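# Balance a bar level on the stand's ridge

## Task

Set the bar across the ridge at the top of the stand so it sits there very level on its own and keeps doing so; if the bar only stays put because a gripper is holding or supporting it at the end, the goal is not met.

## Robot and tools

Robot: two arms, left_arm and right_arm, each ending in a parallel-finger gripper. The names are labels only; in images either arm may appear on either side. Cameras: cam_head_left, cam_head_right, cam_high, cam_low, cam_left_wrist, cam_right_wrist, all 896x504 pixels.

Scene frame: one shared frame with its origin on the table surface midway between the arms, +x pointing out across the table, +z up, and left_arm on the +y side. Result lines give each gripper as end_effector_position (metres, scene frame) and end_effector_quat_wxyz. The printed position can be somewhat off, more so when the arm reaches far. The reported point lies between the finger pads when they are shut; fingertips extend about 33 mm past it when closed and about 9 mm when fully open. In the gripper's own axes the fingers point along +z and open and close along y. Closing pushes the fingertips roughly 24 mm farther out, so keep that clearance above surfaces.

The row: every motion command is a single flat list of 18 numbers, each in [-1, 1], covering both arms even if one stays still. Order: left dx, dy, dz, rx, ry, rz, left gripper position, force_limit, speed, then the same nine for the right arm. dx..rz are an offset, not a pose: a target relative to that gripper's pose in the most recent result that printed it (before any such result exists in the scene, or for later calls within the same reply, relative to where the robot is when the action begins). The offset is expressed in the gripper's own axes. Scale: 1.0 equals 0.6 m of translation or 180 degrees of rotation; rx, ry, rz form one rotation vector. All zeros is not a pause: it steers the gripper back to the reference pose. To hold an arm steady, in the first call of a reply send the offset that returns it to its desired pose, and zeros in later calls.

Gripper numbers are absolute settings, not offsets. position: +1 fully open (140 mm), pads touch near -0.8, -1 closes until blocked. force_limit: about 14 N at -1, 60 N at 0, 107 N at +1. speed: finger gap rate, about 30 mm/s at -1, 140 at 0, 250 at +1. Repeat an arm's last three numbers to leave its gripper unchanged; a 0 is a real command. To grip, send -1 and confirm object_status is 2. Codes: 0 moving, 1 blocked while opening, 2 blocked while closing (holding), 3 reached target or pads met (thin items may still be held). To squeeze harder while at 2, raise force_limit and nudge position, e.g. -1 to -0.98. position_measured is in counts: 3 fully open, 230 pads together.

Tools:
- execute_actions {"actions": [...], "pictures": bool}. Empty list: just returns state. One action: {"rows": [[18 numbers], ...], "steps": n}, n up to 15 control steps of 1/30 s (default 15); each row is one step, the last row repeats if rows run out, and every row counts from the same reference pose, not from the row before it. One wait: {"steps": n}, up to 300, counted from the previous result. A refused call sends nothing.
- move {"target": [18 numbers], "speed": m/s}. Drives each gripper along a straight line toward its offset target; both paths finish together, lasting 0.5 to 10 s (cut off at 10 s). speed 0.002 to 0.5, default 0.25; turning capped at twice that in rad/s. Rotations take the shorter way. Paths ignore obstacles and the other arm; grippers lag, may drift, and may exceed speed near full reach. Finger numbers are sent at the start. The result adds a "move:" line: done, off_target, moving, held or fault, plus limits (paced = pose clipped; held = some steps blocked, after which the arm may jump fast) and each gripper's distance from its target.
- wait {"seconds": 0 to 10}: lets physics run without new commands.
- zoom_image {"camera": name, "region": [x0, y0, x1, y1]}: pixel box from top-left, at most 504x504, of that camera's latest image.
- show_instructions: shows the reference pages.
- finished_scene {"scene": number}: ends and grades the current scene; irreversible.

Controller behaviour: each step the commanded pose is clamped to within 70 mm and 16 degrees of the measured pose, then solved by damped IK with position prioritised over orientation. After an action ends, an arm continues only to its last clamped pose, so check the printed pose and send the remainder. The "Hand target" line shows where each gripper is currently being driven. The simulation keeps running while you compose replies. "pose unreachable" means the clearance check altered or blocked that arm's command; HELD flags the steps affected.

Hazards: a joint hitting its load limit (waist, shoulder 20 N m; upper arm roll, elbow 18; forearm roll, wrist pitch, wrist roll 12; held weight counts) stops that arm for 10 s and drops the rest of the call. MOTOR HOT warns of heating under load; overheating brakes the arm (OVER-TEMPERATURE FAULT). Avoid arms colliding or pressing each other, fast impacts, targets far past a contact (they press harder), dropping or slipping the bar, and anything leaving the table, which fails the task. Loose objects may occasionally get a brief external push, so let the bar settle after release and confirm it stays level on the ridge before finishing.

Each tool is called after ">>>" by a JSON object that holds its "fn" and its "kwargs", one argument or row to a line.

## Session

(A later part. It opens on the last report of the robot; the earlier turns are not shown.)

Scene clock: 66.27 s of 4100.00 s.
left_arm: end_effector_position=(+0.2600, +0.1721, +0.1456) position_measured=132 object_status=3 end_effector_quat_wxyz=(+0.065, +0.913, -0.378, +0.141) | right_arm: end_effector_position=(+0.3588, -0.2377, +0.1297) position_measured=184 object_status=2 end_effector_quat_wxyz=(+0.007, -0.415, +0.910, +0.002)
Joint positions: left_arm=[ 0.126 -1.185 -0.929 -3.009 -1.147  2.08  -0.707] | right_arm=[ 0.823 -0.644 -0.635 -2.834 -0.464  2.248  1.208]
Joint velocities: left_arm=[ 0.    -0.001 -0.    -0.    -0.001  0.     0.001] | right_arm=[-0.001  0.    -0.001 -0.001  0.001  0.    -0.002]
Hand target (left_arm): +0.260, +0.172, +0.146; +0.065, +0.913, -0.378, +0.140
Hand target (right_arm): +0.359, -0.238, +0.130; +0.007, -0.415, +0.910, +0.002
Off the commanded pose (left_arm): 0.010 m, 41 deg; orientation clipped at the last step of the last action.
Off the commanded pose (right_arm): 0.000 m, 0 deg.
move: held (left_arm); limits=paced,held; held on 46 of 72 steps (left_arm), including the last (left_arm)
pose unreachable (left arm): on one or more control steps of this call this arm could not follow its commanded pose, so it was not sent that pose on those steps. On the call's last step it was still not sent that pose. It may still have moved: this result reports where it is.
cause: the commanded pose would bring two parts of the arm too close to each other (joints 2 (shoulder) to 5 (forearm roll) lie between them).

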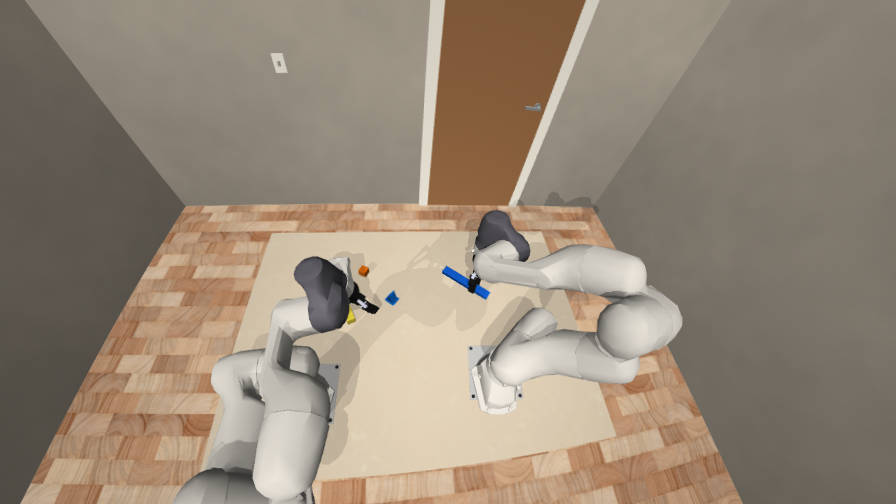

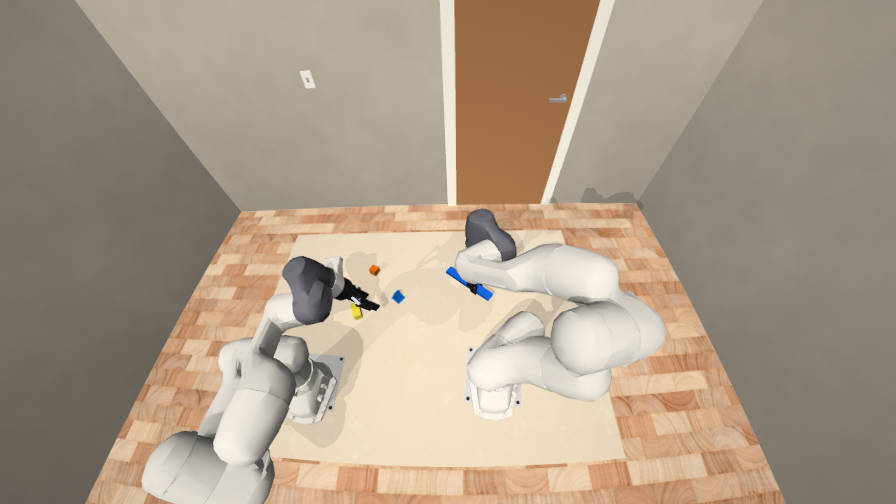

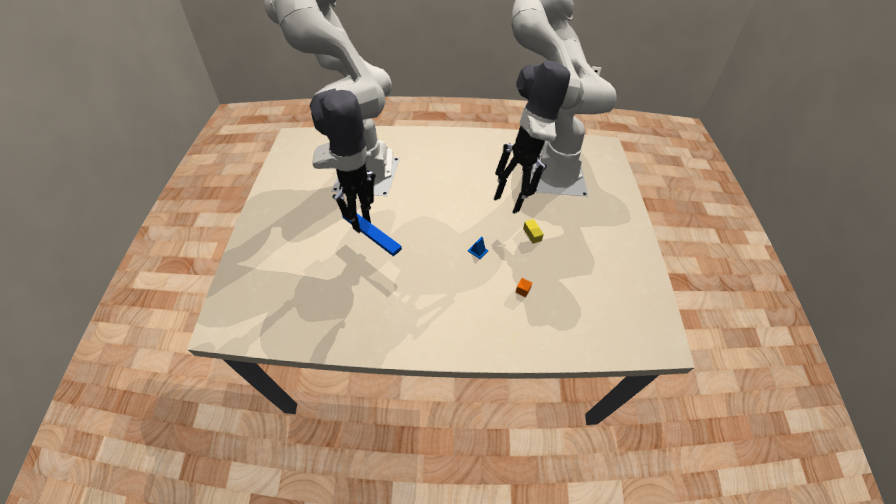

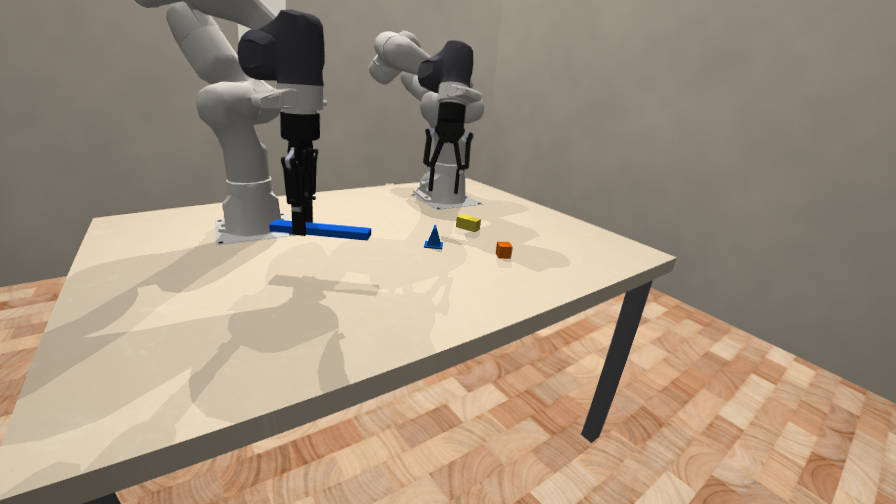

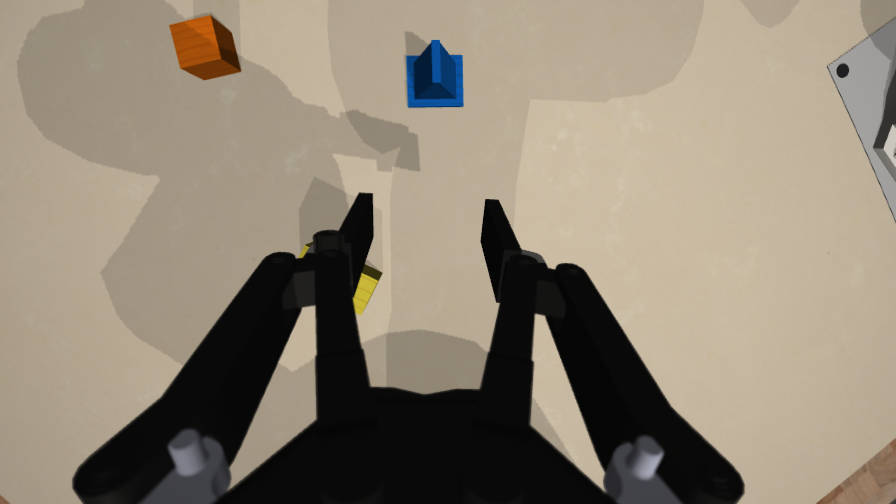

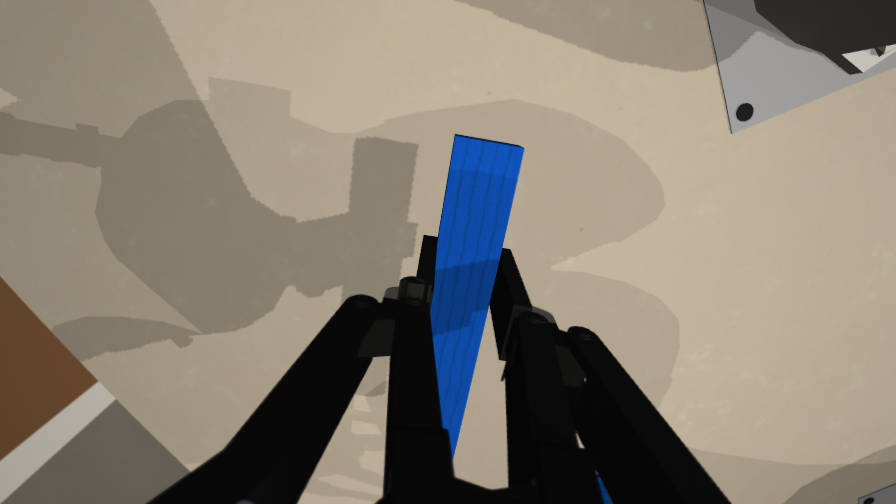

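>>> {"fn": "move", "kwargs": {
  "target": [0,0,0,0,-0.1,0,0.1,-0.3,0, 0,0,0,0,0,0,-1,-0.3,0]
}}

>>> {"fn": "move", "kwargs": {
  "target": [0.21,0,0.05,0,0,0,0.1,-0.3,0, 0,0,0,0,0,0,-1,-0.3,0],
  "speed": 0.15
}}

Scene clock: 75.67 s of 4100.00 s.
left_arm: end_effector_position=(+0.2617, +0.1713, +0.1468) position_measured=117 object_status=3 end_effector_quat_wxyz=(+0.010, +0.923, -0.385, -0.001) | right_arm: end_effector_position=(+0.3588, -0.2377, +0.1297) position_measured=184 object_status=2 end_effector_quat_wxyz=(+0.007, -0.415, +0.910, +0.002)
Joint positions: left_arm=[ 0.408 -0.983 -1.038 -2.719 -0.882  1.901 -0.788] | right_arm=[ 0.823 -0.644 -0.635 -2.834 -0.464  2.248  1.208]
Joint velocities: left_arm=[ 0.005 -0.    -0.002  0.002  0.    -0.014 -0.012] | right_arm=[-0.001  0.    -0.001  0.001 -0.001  0.    -0.001]
Hand target (left_arm): +0.261, +0.172, +0.147; +0.008, +0.924, -0.382, -0.003
Hand target (right_arm): +0.359, -0.238, +0.130; +0.007, -0.415, +0.910, +0.002
Off the commanded pose (left_arm): 0.002 m, 1 deg.
Off the commanded pose (right_arm): 0.000 m, 0 deg.
After step 90, 5.10 s passed at rest.
move: done

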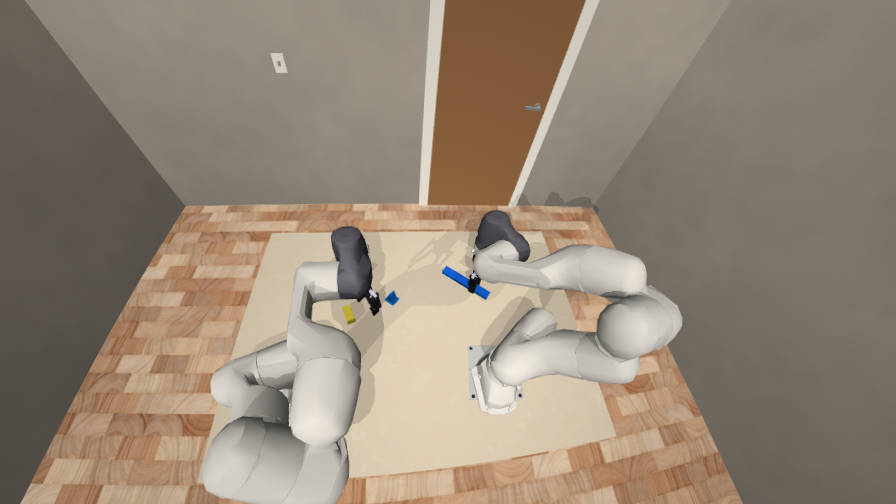

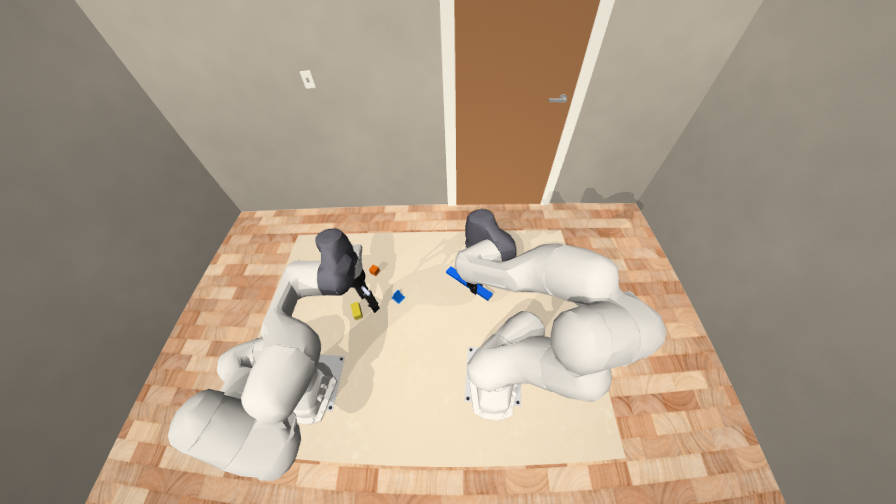

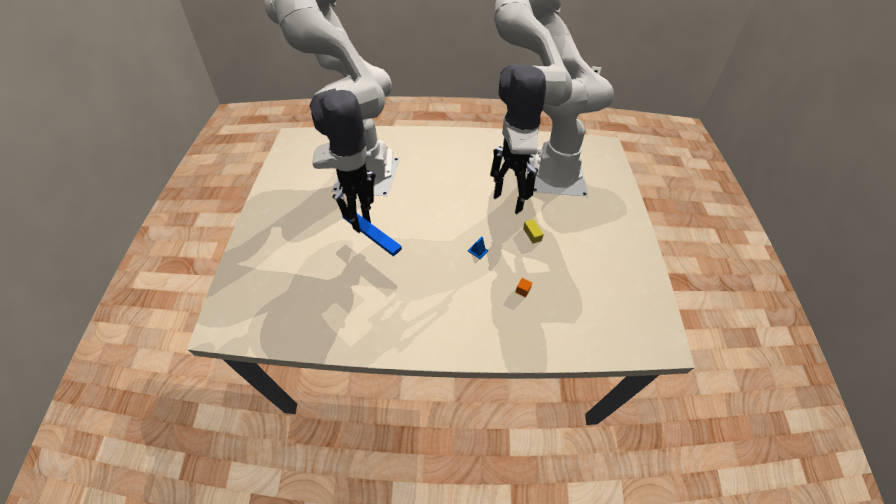

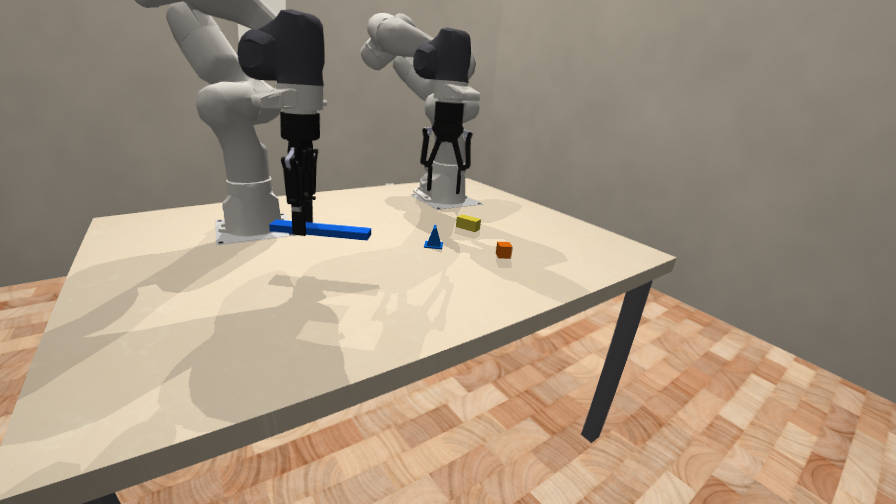

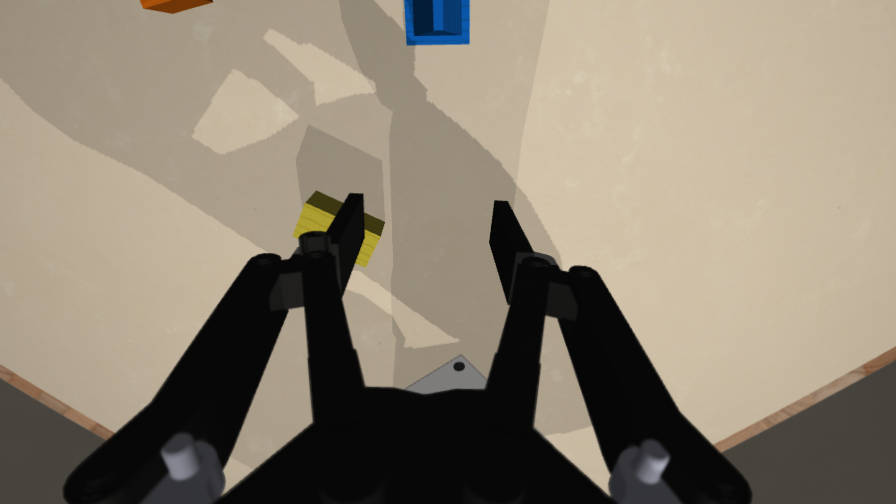

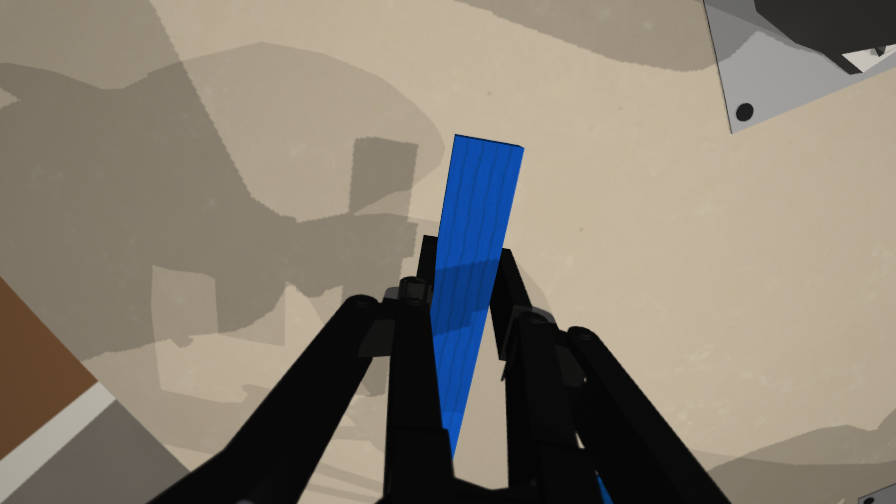

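Scene clock: 77.00 s of 4100.00 s.
left_arm: end_effector_position=(+0.3504, +0.0819, +0.1203) position_measured=117 object_status=3 end_effector_quat_wxyz=(+0.013, +0.921, -0.389, -0.000) | right_arm: end_effector_position=(+0.3588, -0.2377, +0.1297) position_measured=184 object_status=2 end_effector_quat_wxyz=(+0.007, -0.415, +0.910, +0.002)
Joint positions: left_arm=[ 0.842 -0.776 -1.441 -2.373 -0.918  2.029 -0.838] | right_arm=[ 0.823 -0.644 -0.635 -2.834 -0.464  2.248  1.208]
Joint velocities: left_arm=[ 0.007  0.    -0.004  0.004 -0.004  0.003 -0.013] | right_arm=[ 0.     0.     0.     0.    -0.001  0.    -0.002]
Hand target (left_arm): +0.352, +0.080, +0.120; +0.013, +0.923, -0.385, +0.002
Hand target (right_arm): +0.359, -0.238, +0.130; +0.007, -0.415, +0.910, +0.002
Off the commanded pose (left_arm): 0.003 m, 1 deg.
Off the commanded pose (right_arm): 0.000 m, 0 deg.
move: done

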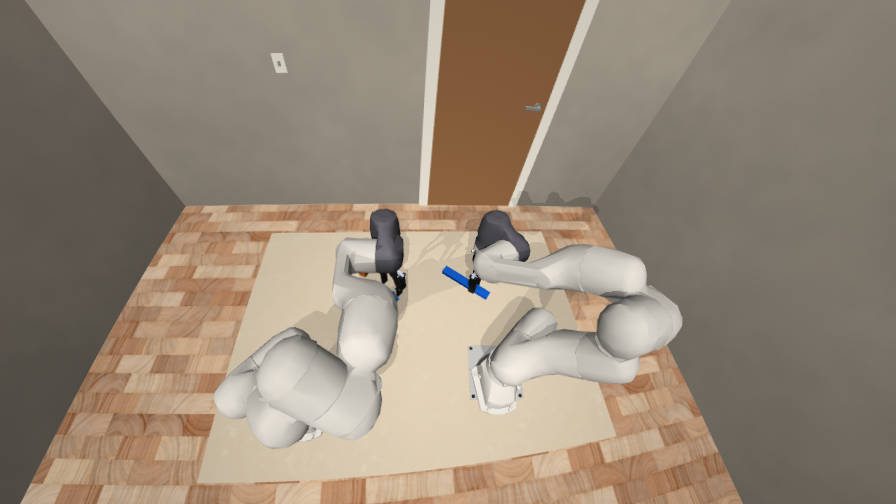

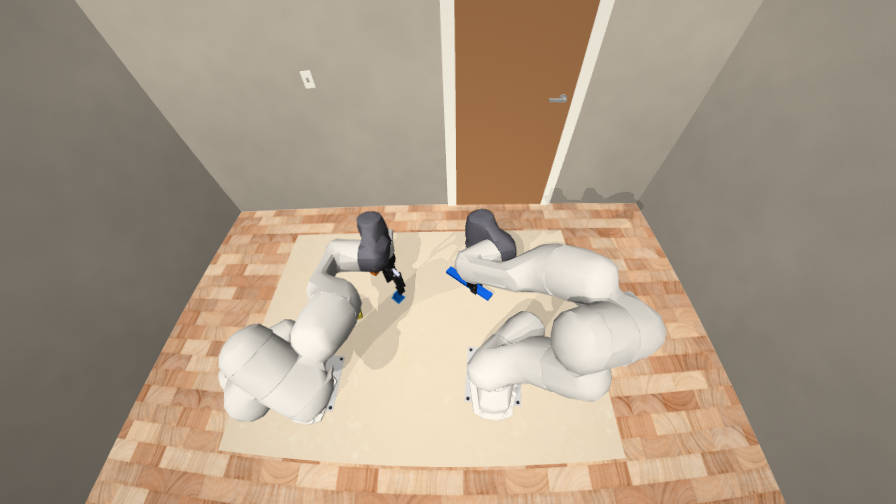

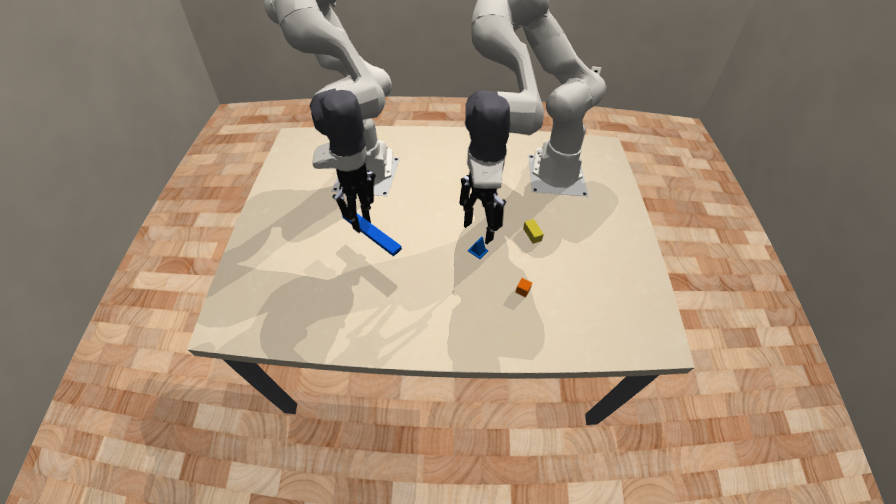

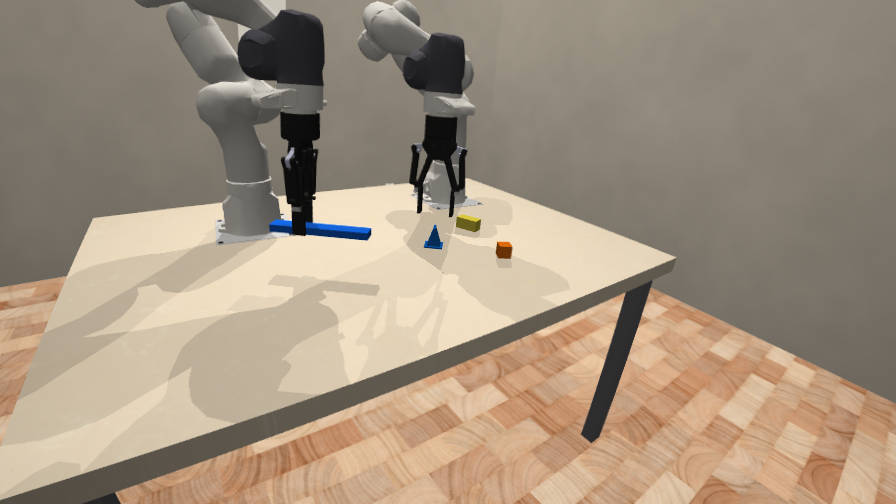

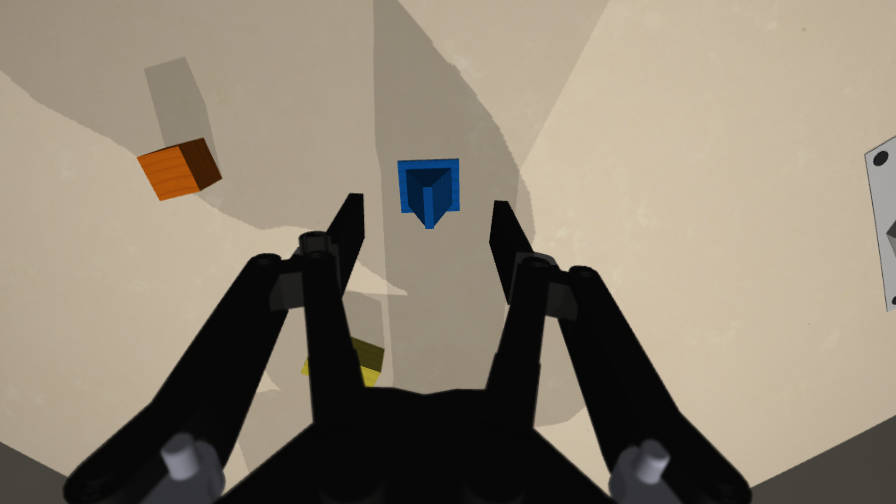

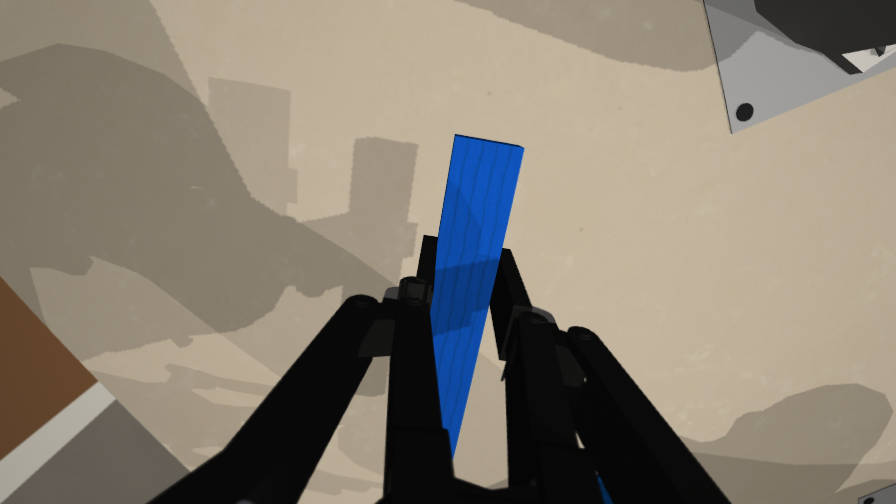

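>>> {"fn": "move", "kwargs": {
  "target": [0,0,0.137,0,0,0,0.1,-0.3,0, 0,0,0,0,0,0,-1,-0.3,0],
  "speed": 0.08
}}

Scene clock: 80.07 s of 4100.00 s.
left_arm: end_effector_position=(+0.3497, +0.0799, +0.0385) position_measured=117 object_status=3 end_effector_quat_wxyz=(+0.013, +0.922, -0.386, -0.001) | right_arm: end_effector_position=(+0.3588, -0.2377, +0.1297) position_measured=184 object_status=2 end_effector_quat_wxyz=(+0.007, -0.415, +0.910, +0.002)
Joint positions: left_arm=[ 1.004 -0.772 -1.709 -2.398 -1.059  2.193 -0.777] | right_arm=[ 0.823 -0.644 -0.635 -2.834 -0.464  2.248  1.208]
Joint velocities: left_arm=[ 0.001  0.007 -0.002  0.001  0.001  0.014  0.014] | right_arm=[ 0.    -0.001  0.002  0.     0.    -0.001  0.001]
Hand target (left_arm): +0.351, +0.079, +0.039; +0.015, +0.921, -0.389, +0.001
Hand target (right_arm): +0.359, -0.238, +0.130; +0.007, -0.415, +0.910, +0.002
Off the commanded pose (left_arm): 0.000 m, 0 deg.
Off the commanded pose (right_arm): 0.000 m, 0 deg.
move: done

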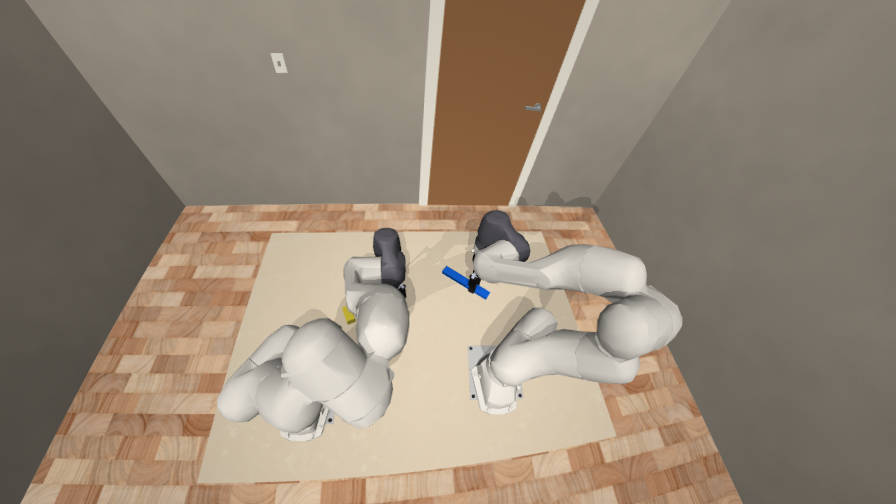

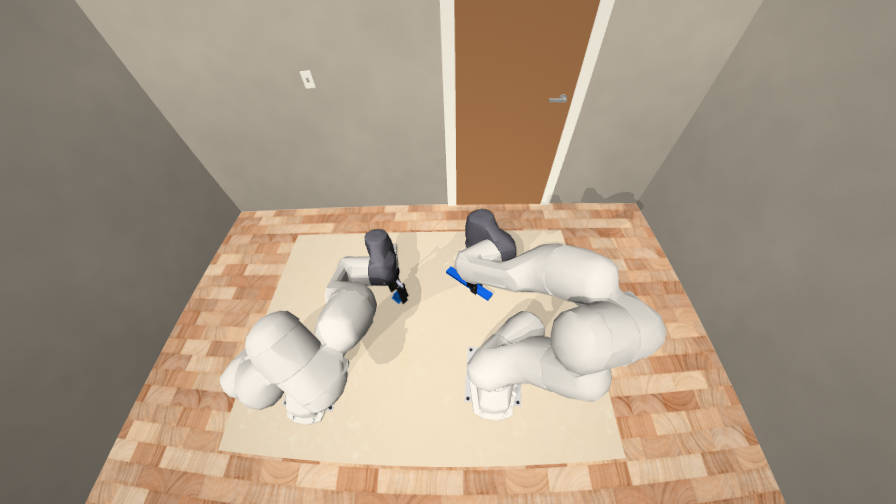

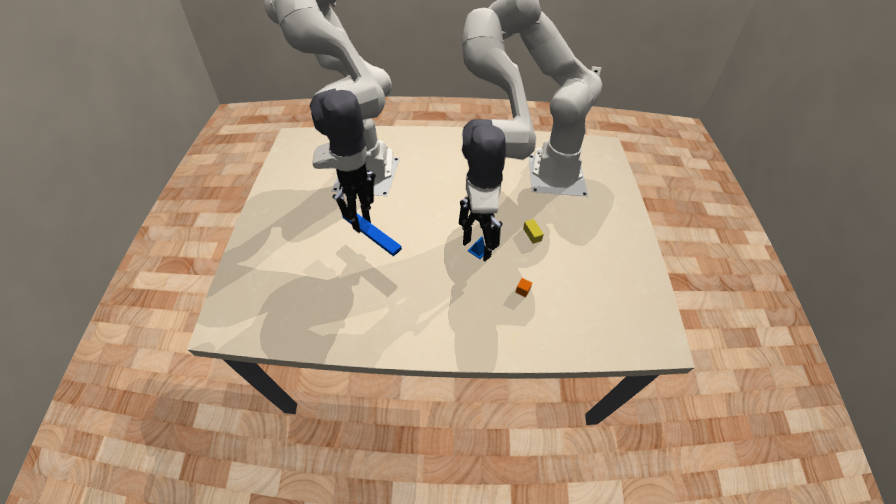

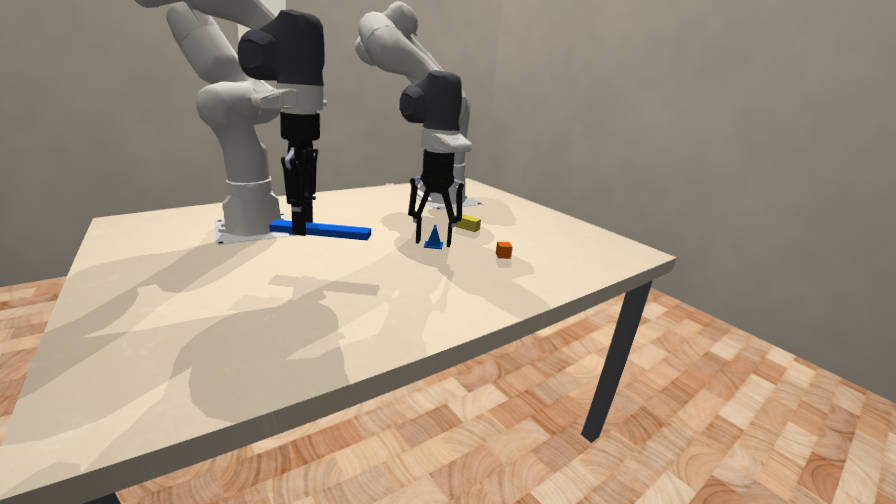

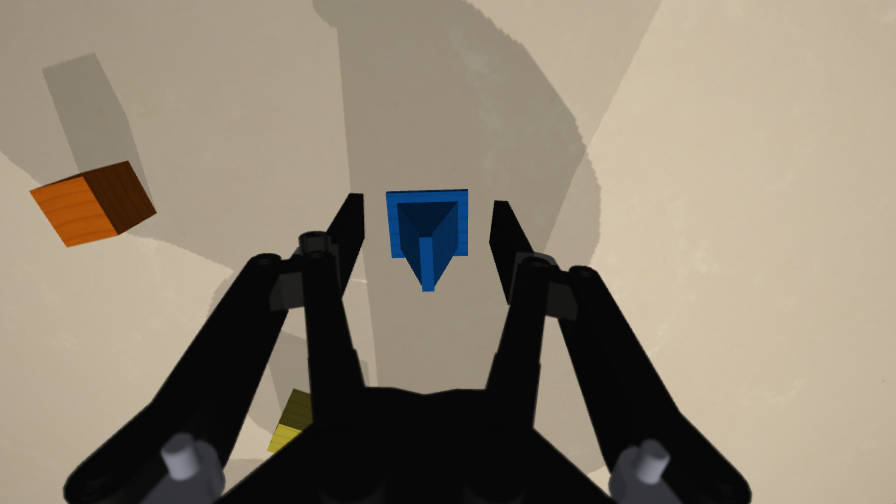

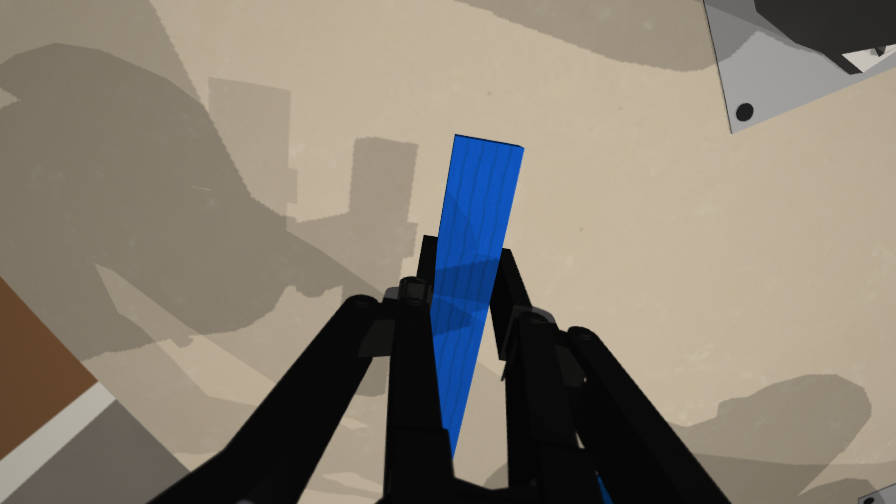

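>>> {"fn": "move", "kwargs": {
  "target": [0,0,0,0,0,0,-1,-0.7,-0.6, 0,0,0,0,0,0,-1,-0.3,0]
}}

>>> {"fn": "zoom_image", "kwargs": {
  "camera": "cam_low",
  "region": [370,170,510,270]
}}

Scene clock: 83.50 s of 4100.00 s.
left_arm: end_effector_position=(+0.3507, +0.0797, +0.0390) position_measured=179 object_status=2 end_effector_quat_wxyz=(+0.013, +0.922, -0.388, +0.000) | right_arm: end_effector_position=(+0.3588, -0.2377, +0.1297) position_measured=184 object_status=2 end_effector_quat_wxyz=(+0.007, -0.415, +0.910, +0.002)
Joint positions: left_arm=[ 1.004 -0.771 -1.709 -2.398 -1.059  2.195 -0.774] | right_arm=[ 0.823 -0.644 -0.635 -2.834 -0.464  2.248  1.208]
Joint velocities: left_arm=[ 0.    -0.001  0.    -0.    -0.001 -0.    -0.001] | right_arm=[ 0.     0.002 -0.001  0.    -0.     0.001 -0.001]
Hand target (left_arm): +0.350, +0.080, +0.039; +0.013, +0.922, -0.386, -0.001
Hand target (right_arm): +0.359, -0.238, +0.130; +0.007, -0.415, +0.910, +0.002
Off the commanded pose (left_arm): 0.001 m, 0 deg.
Off the commanded pose (right_arm): 0.000 m, 0 deg.
move: done

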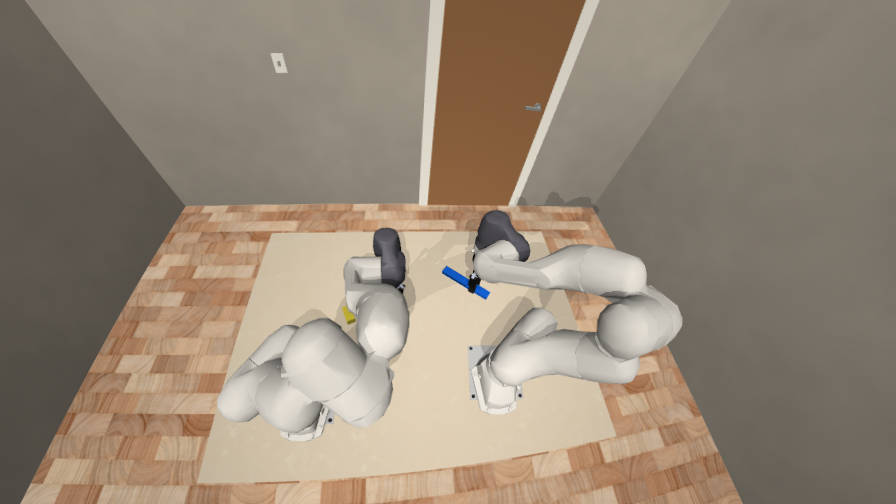

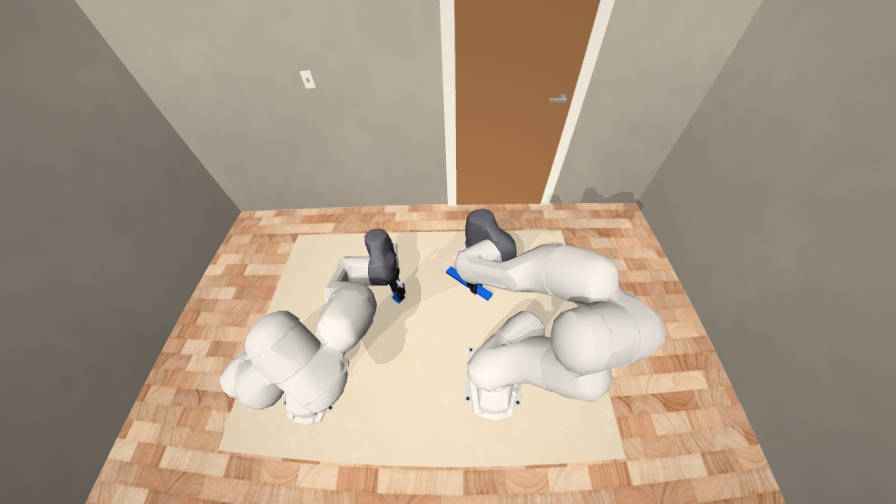

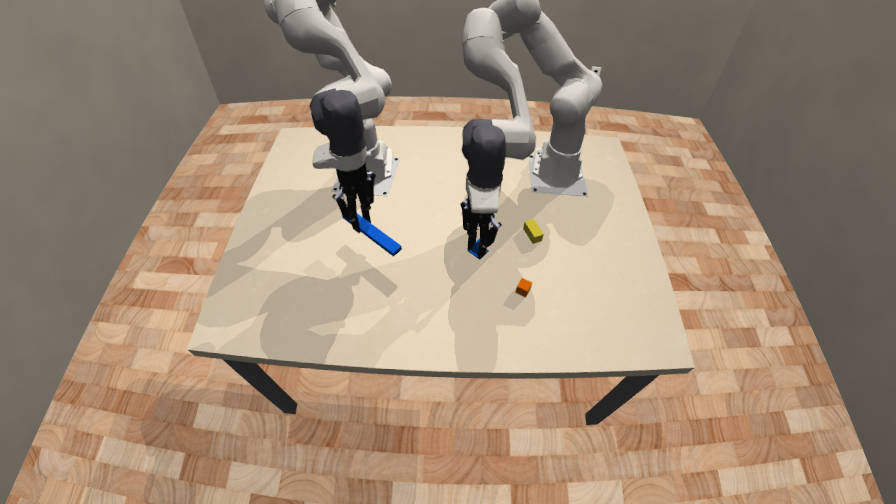

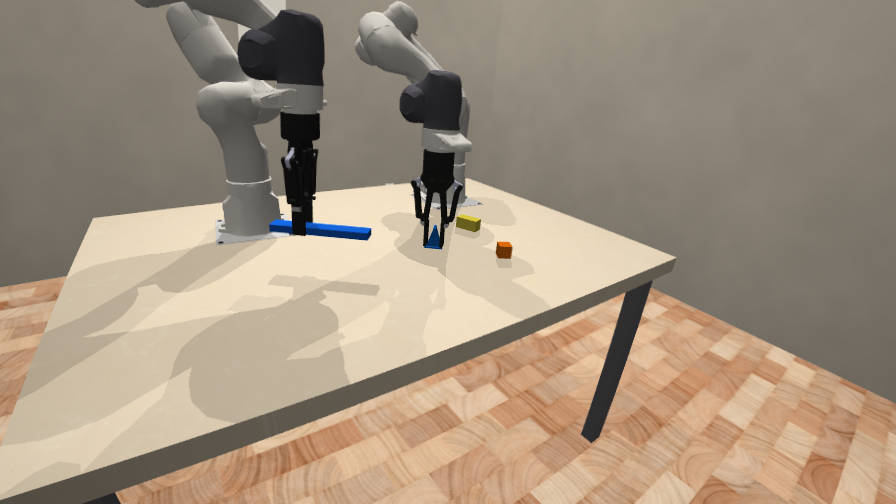

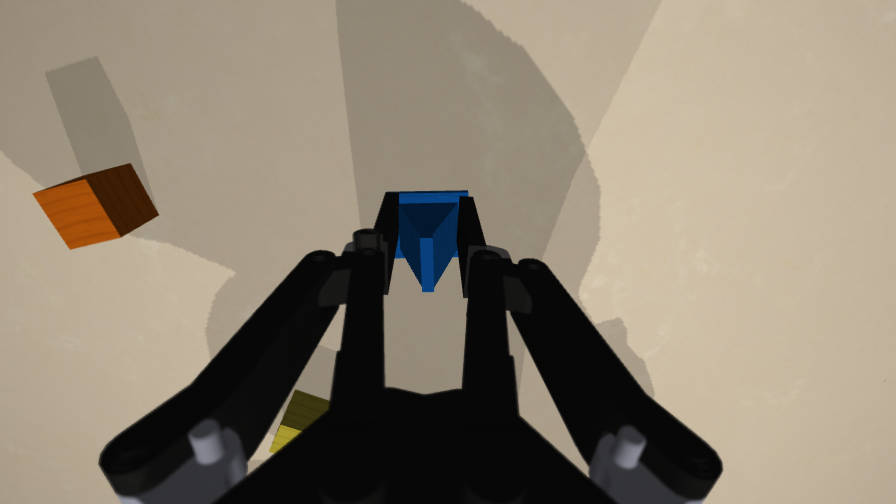

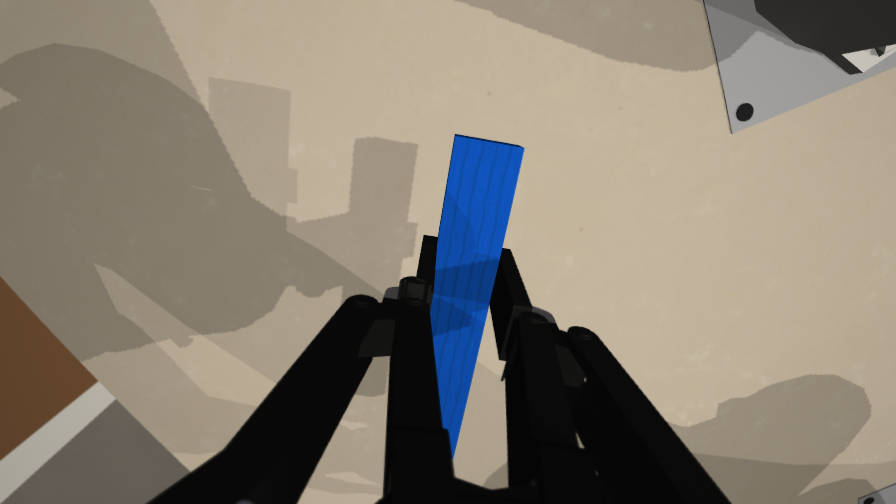

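Region (370, 170, 510, 270) of cam_low's 896x504 image, scaled by 3.600, with more detail than that image has; it fills the top 360 rows of this view, and the rest is white.

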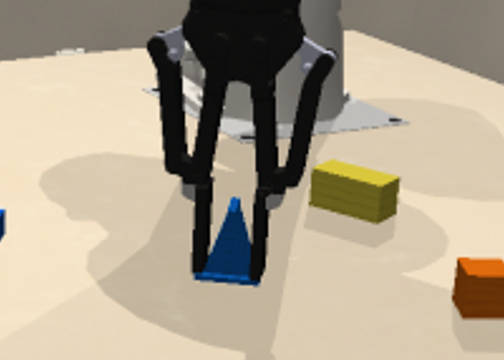

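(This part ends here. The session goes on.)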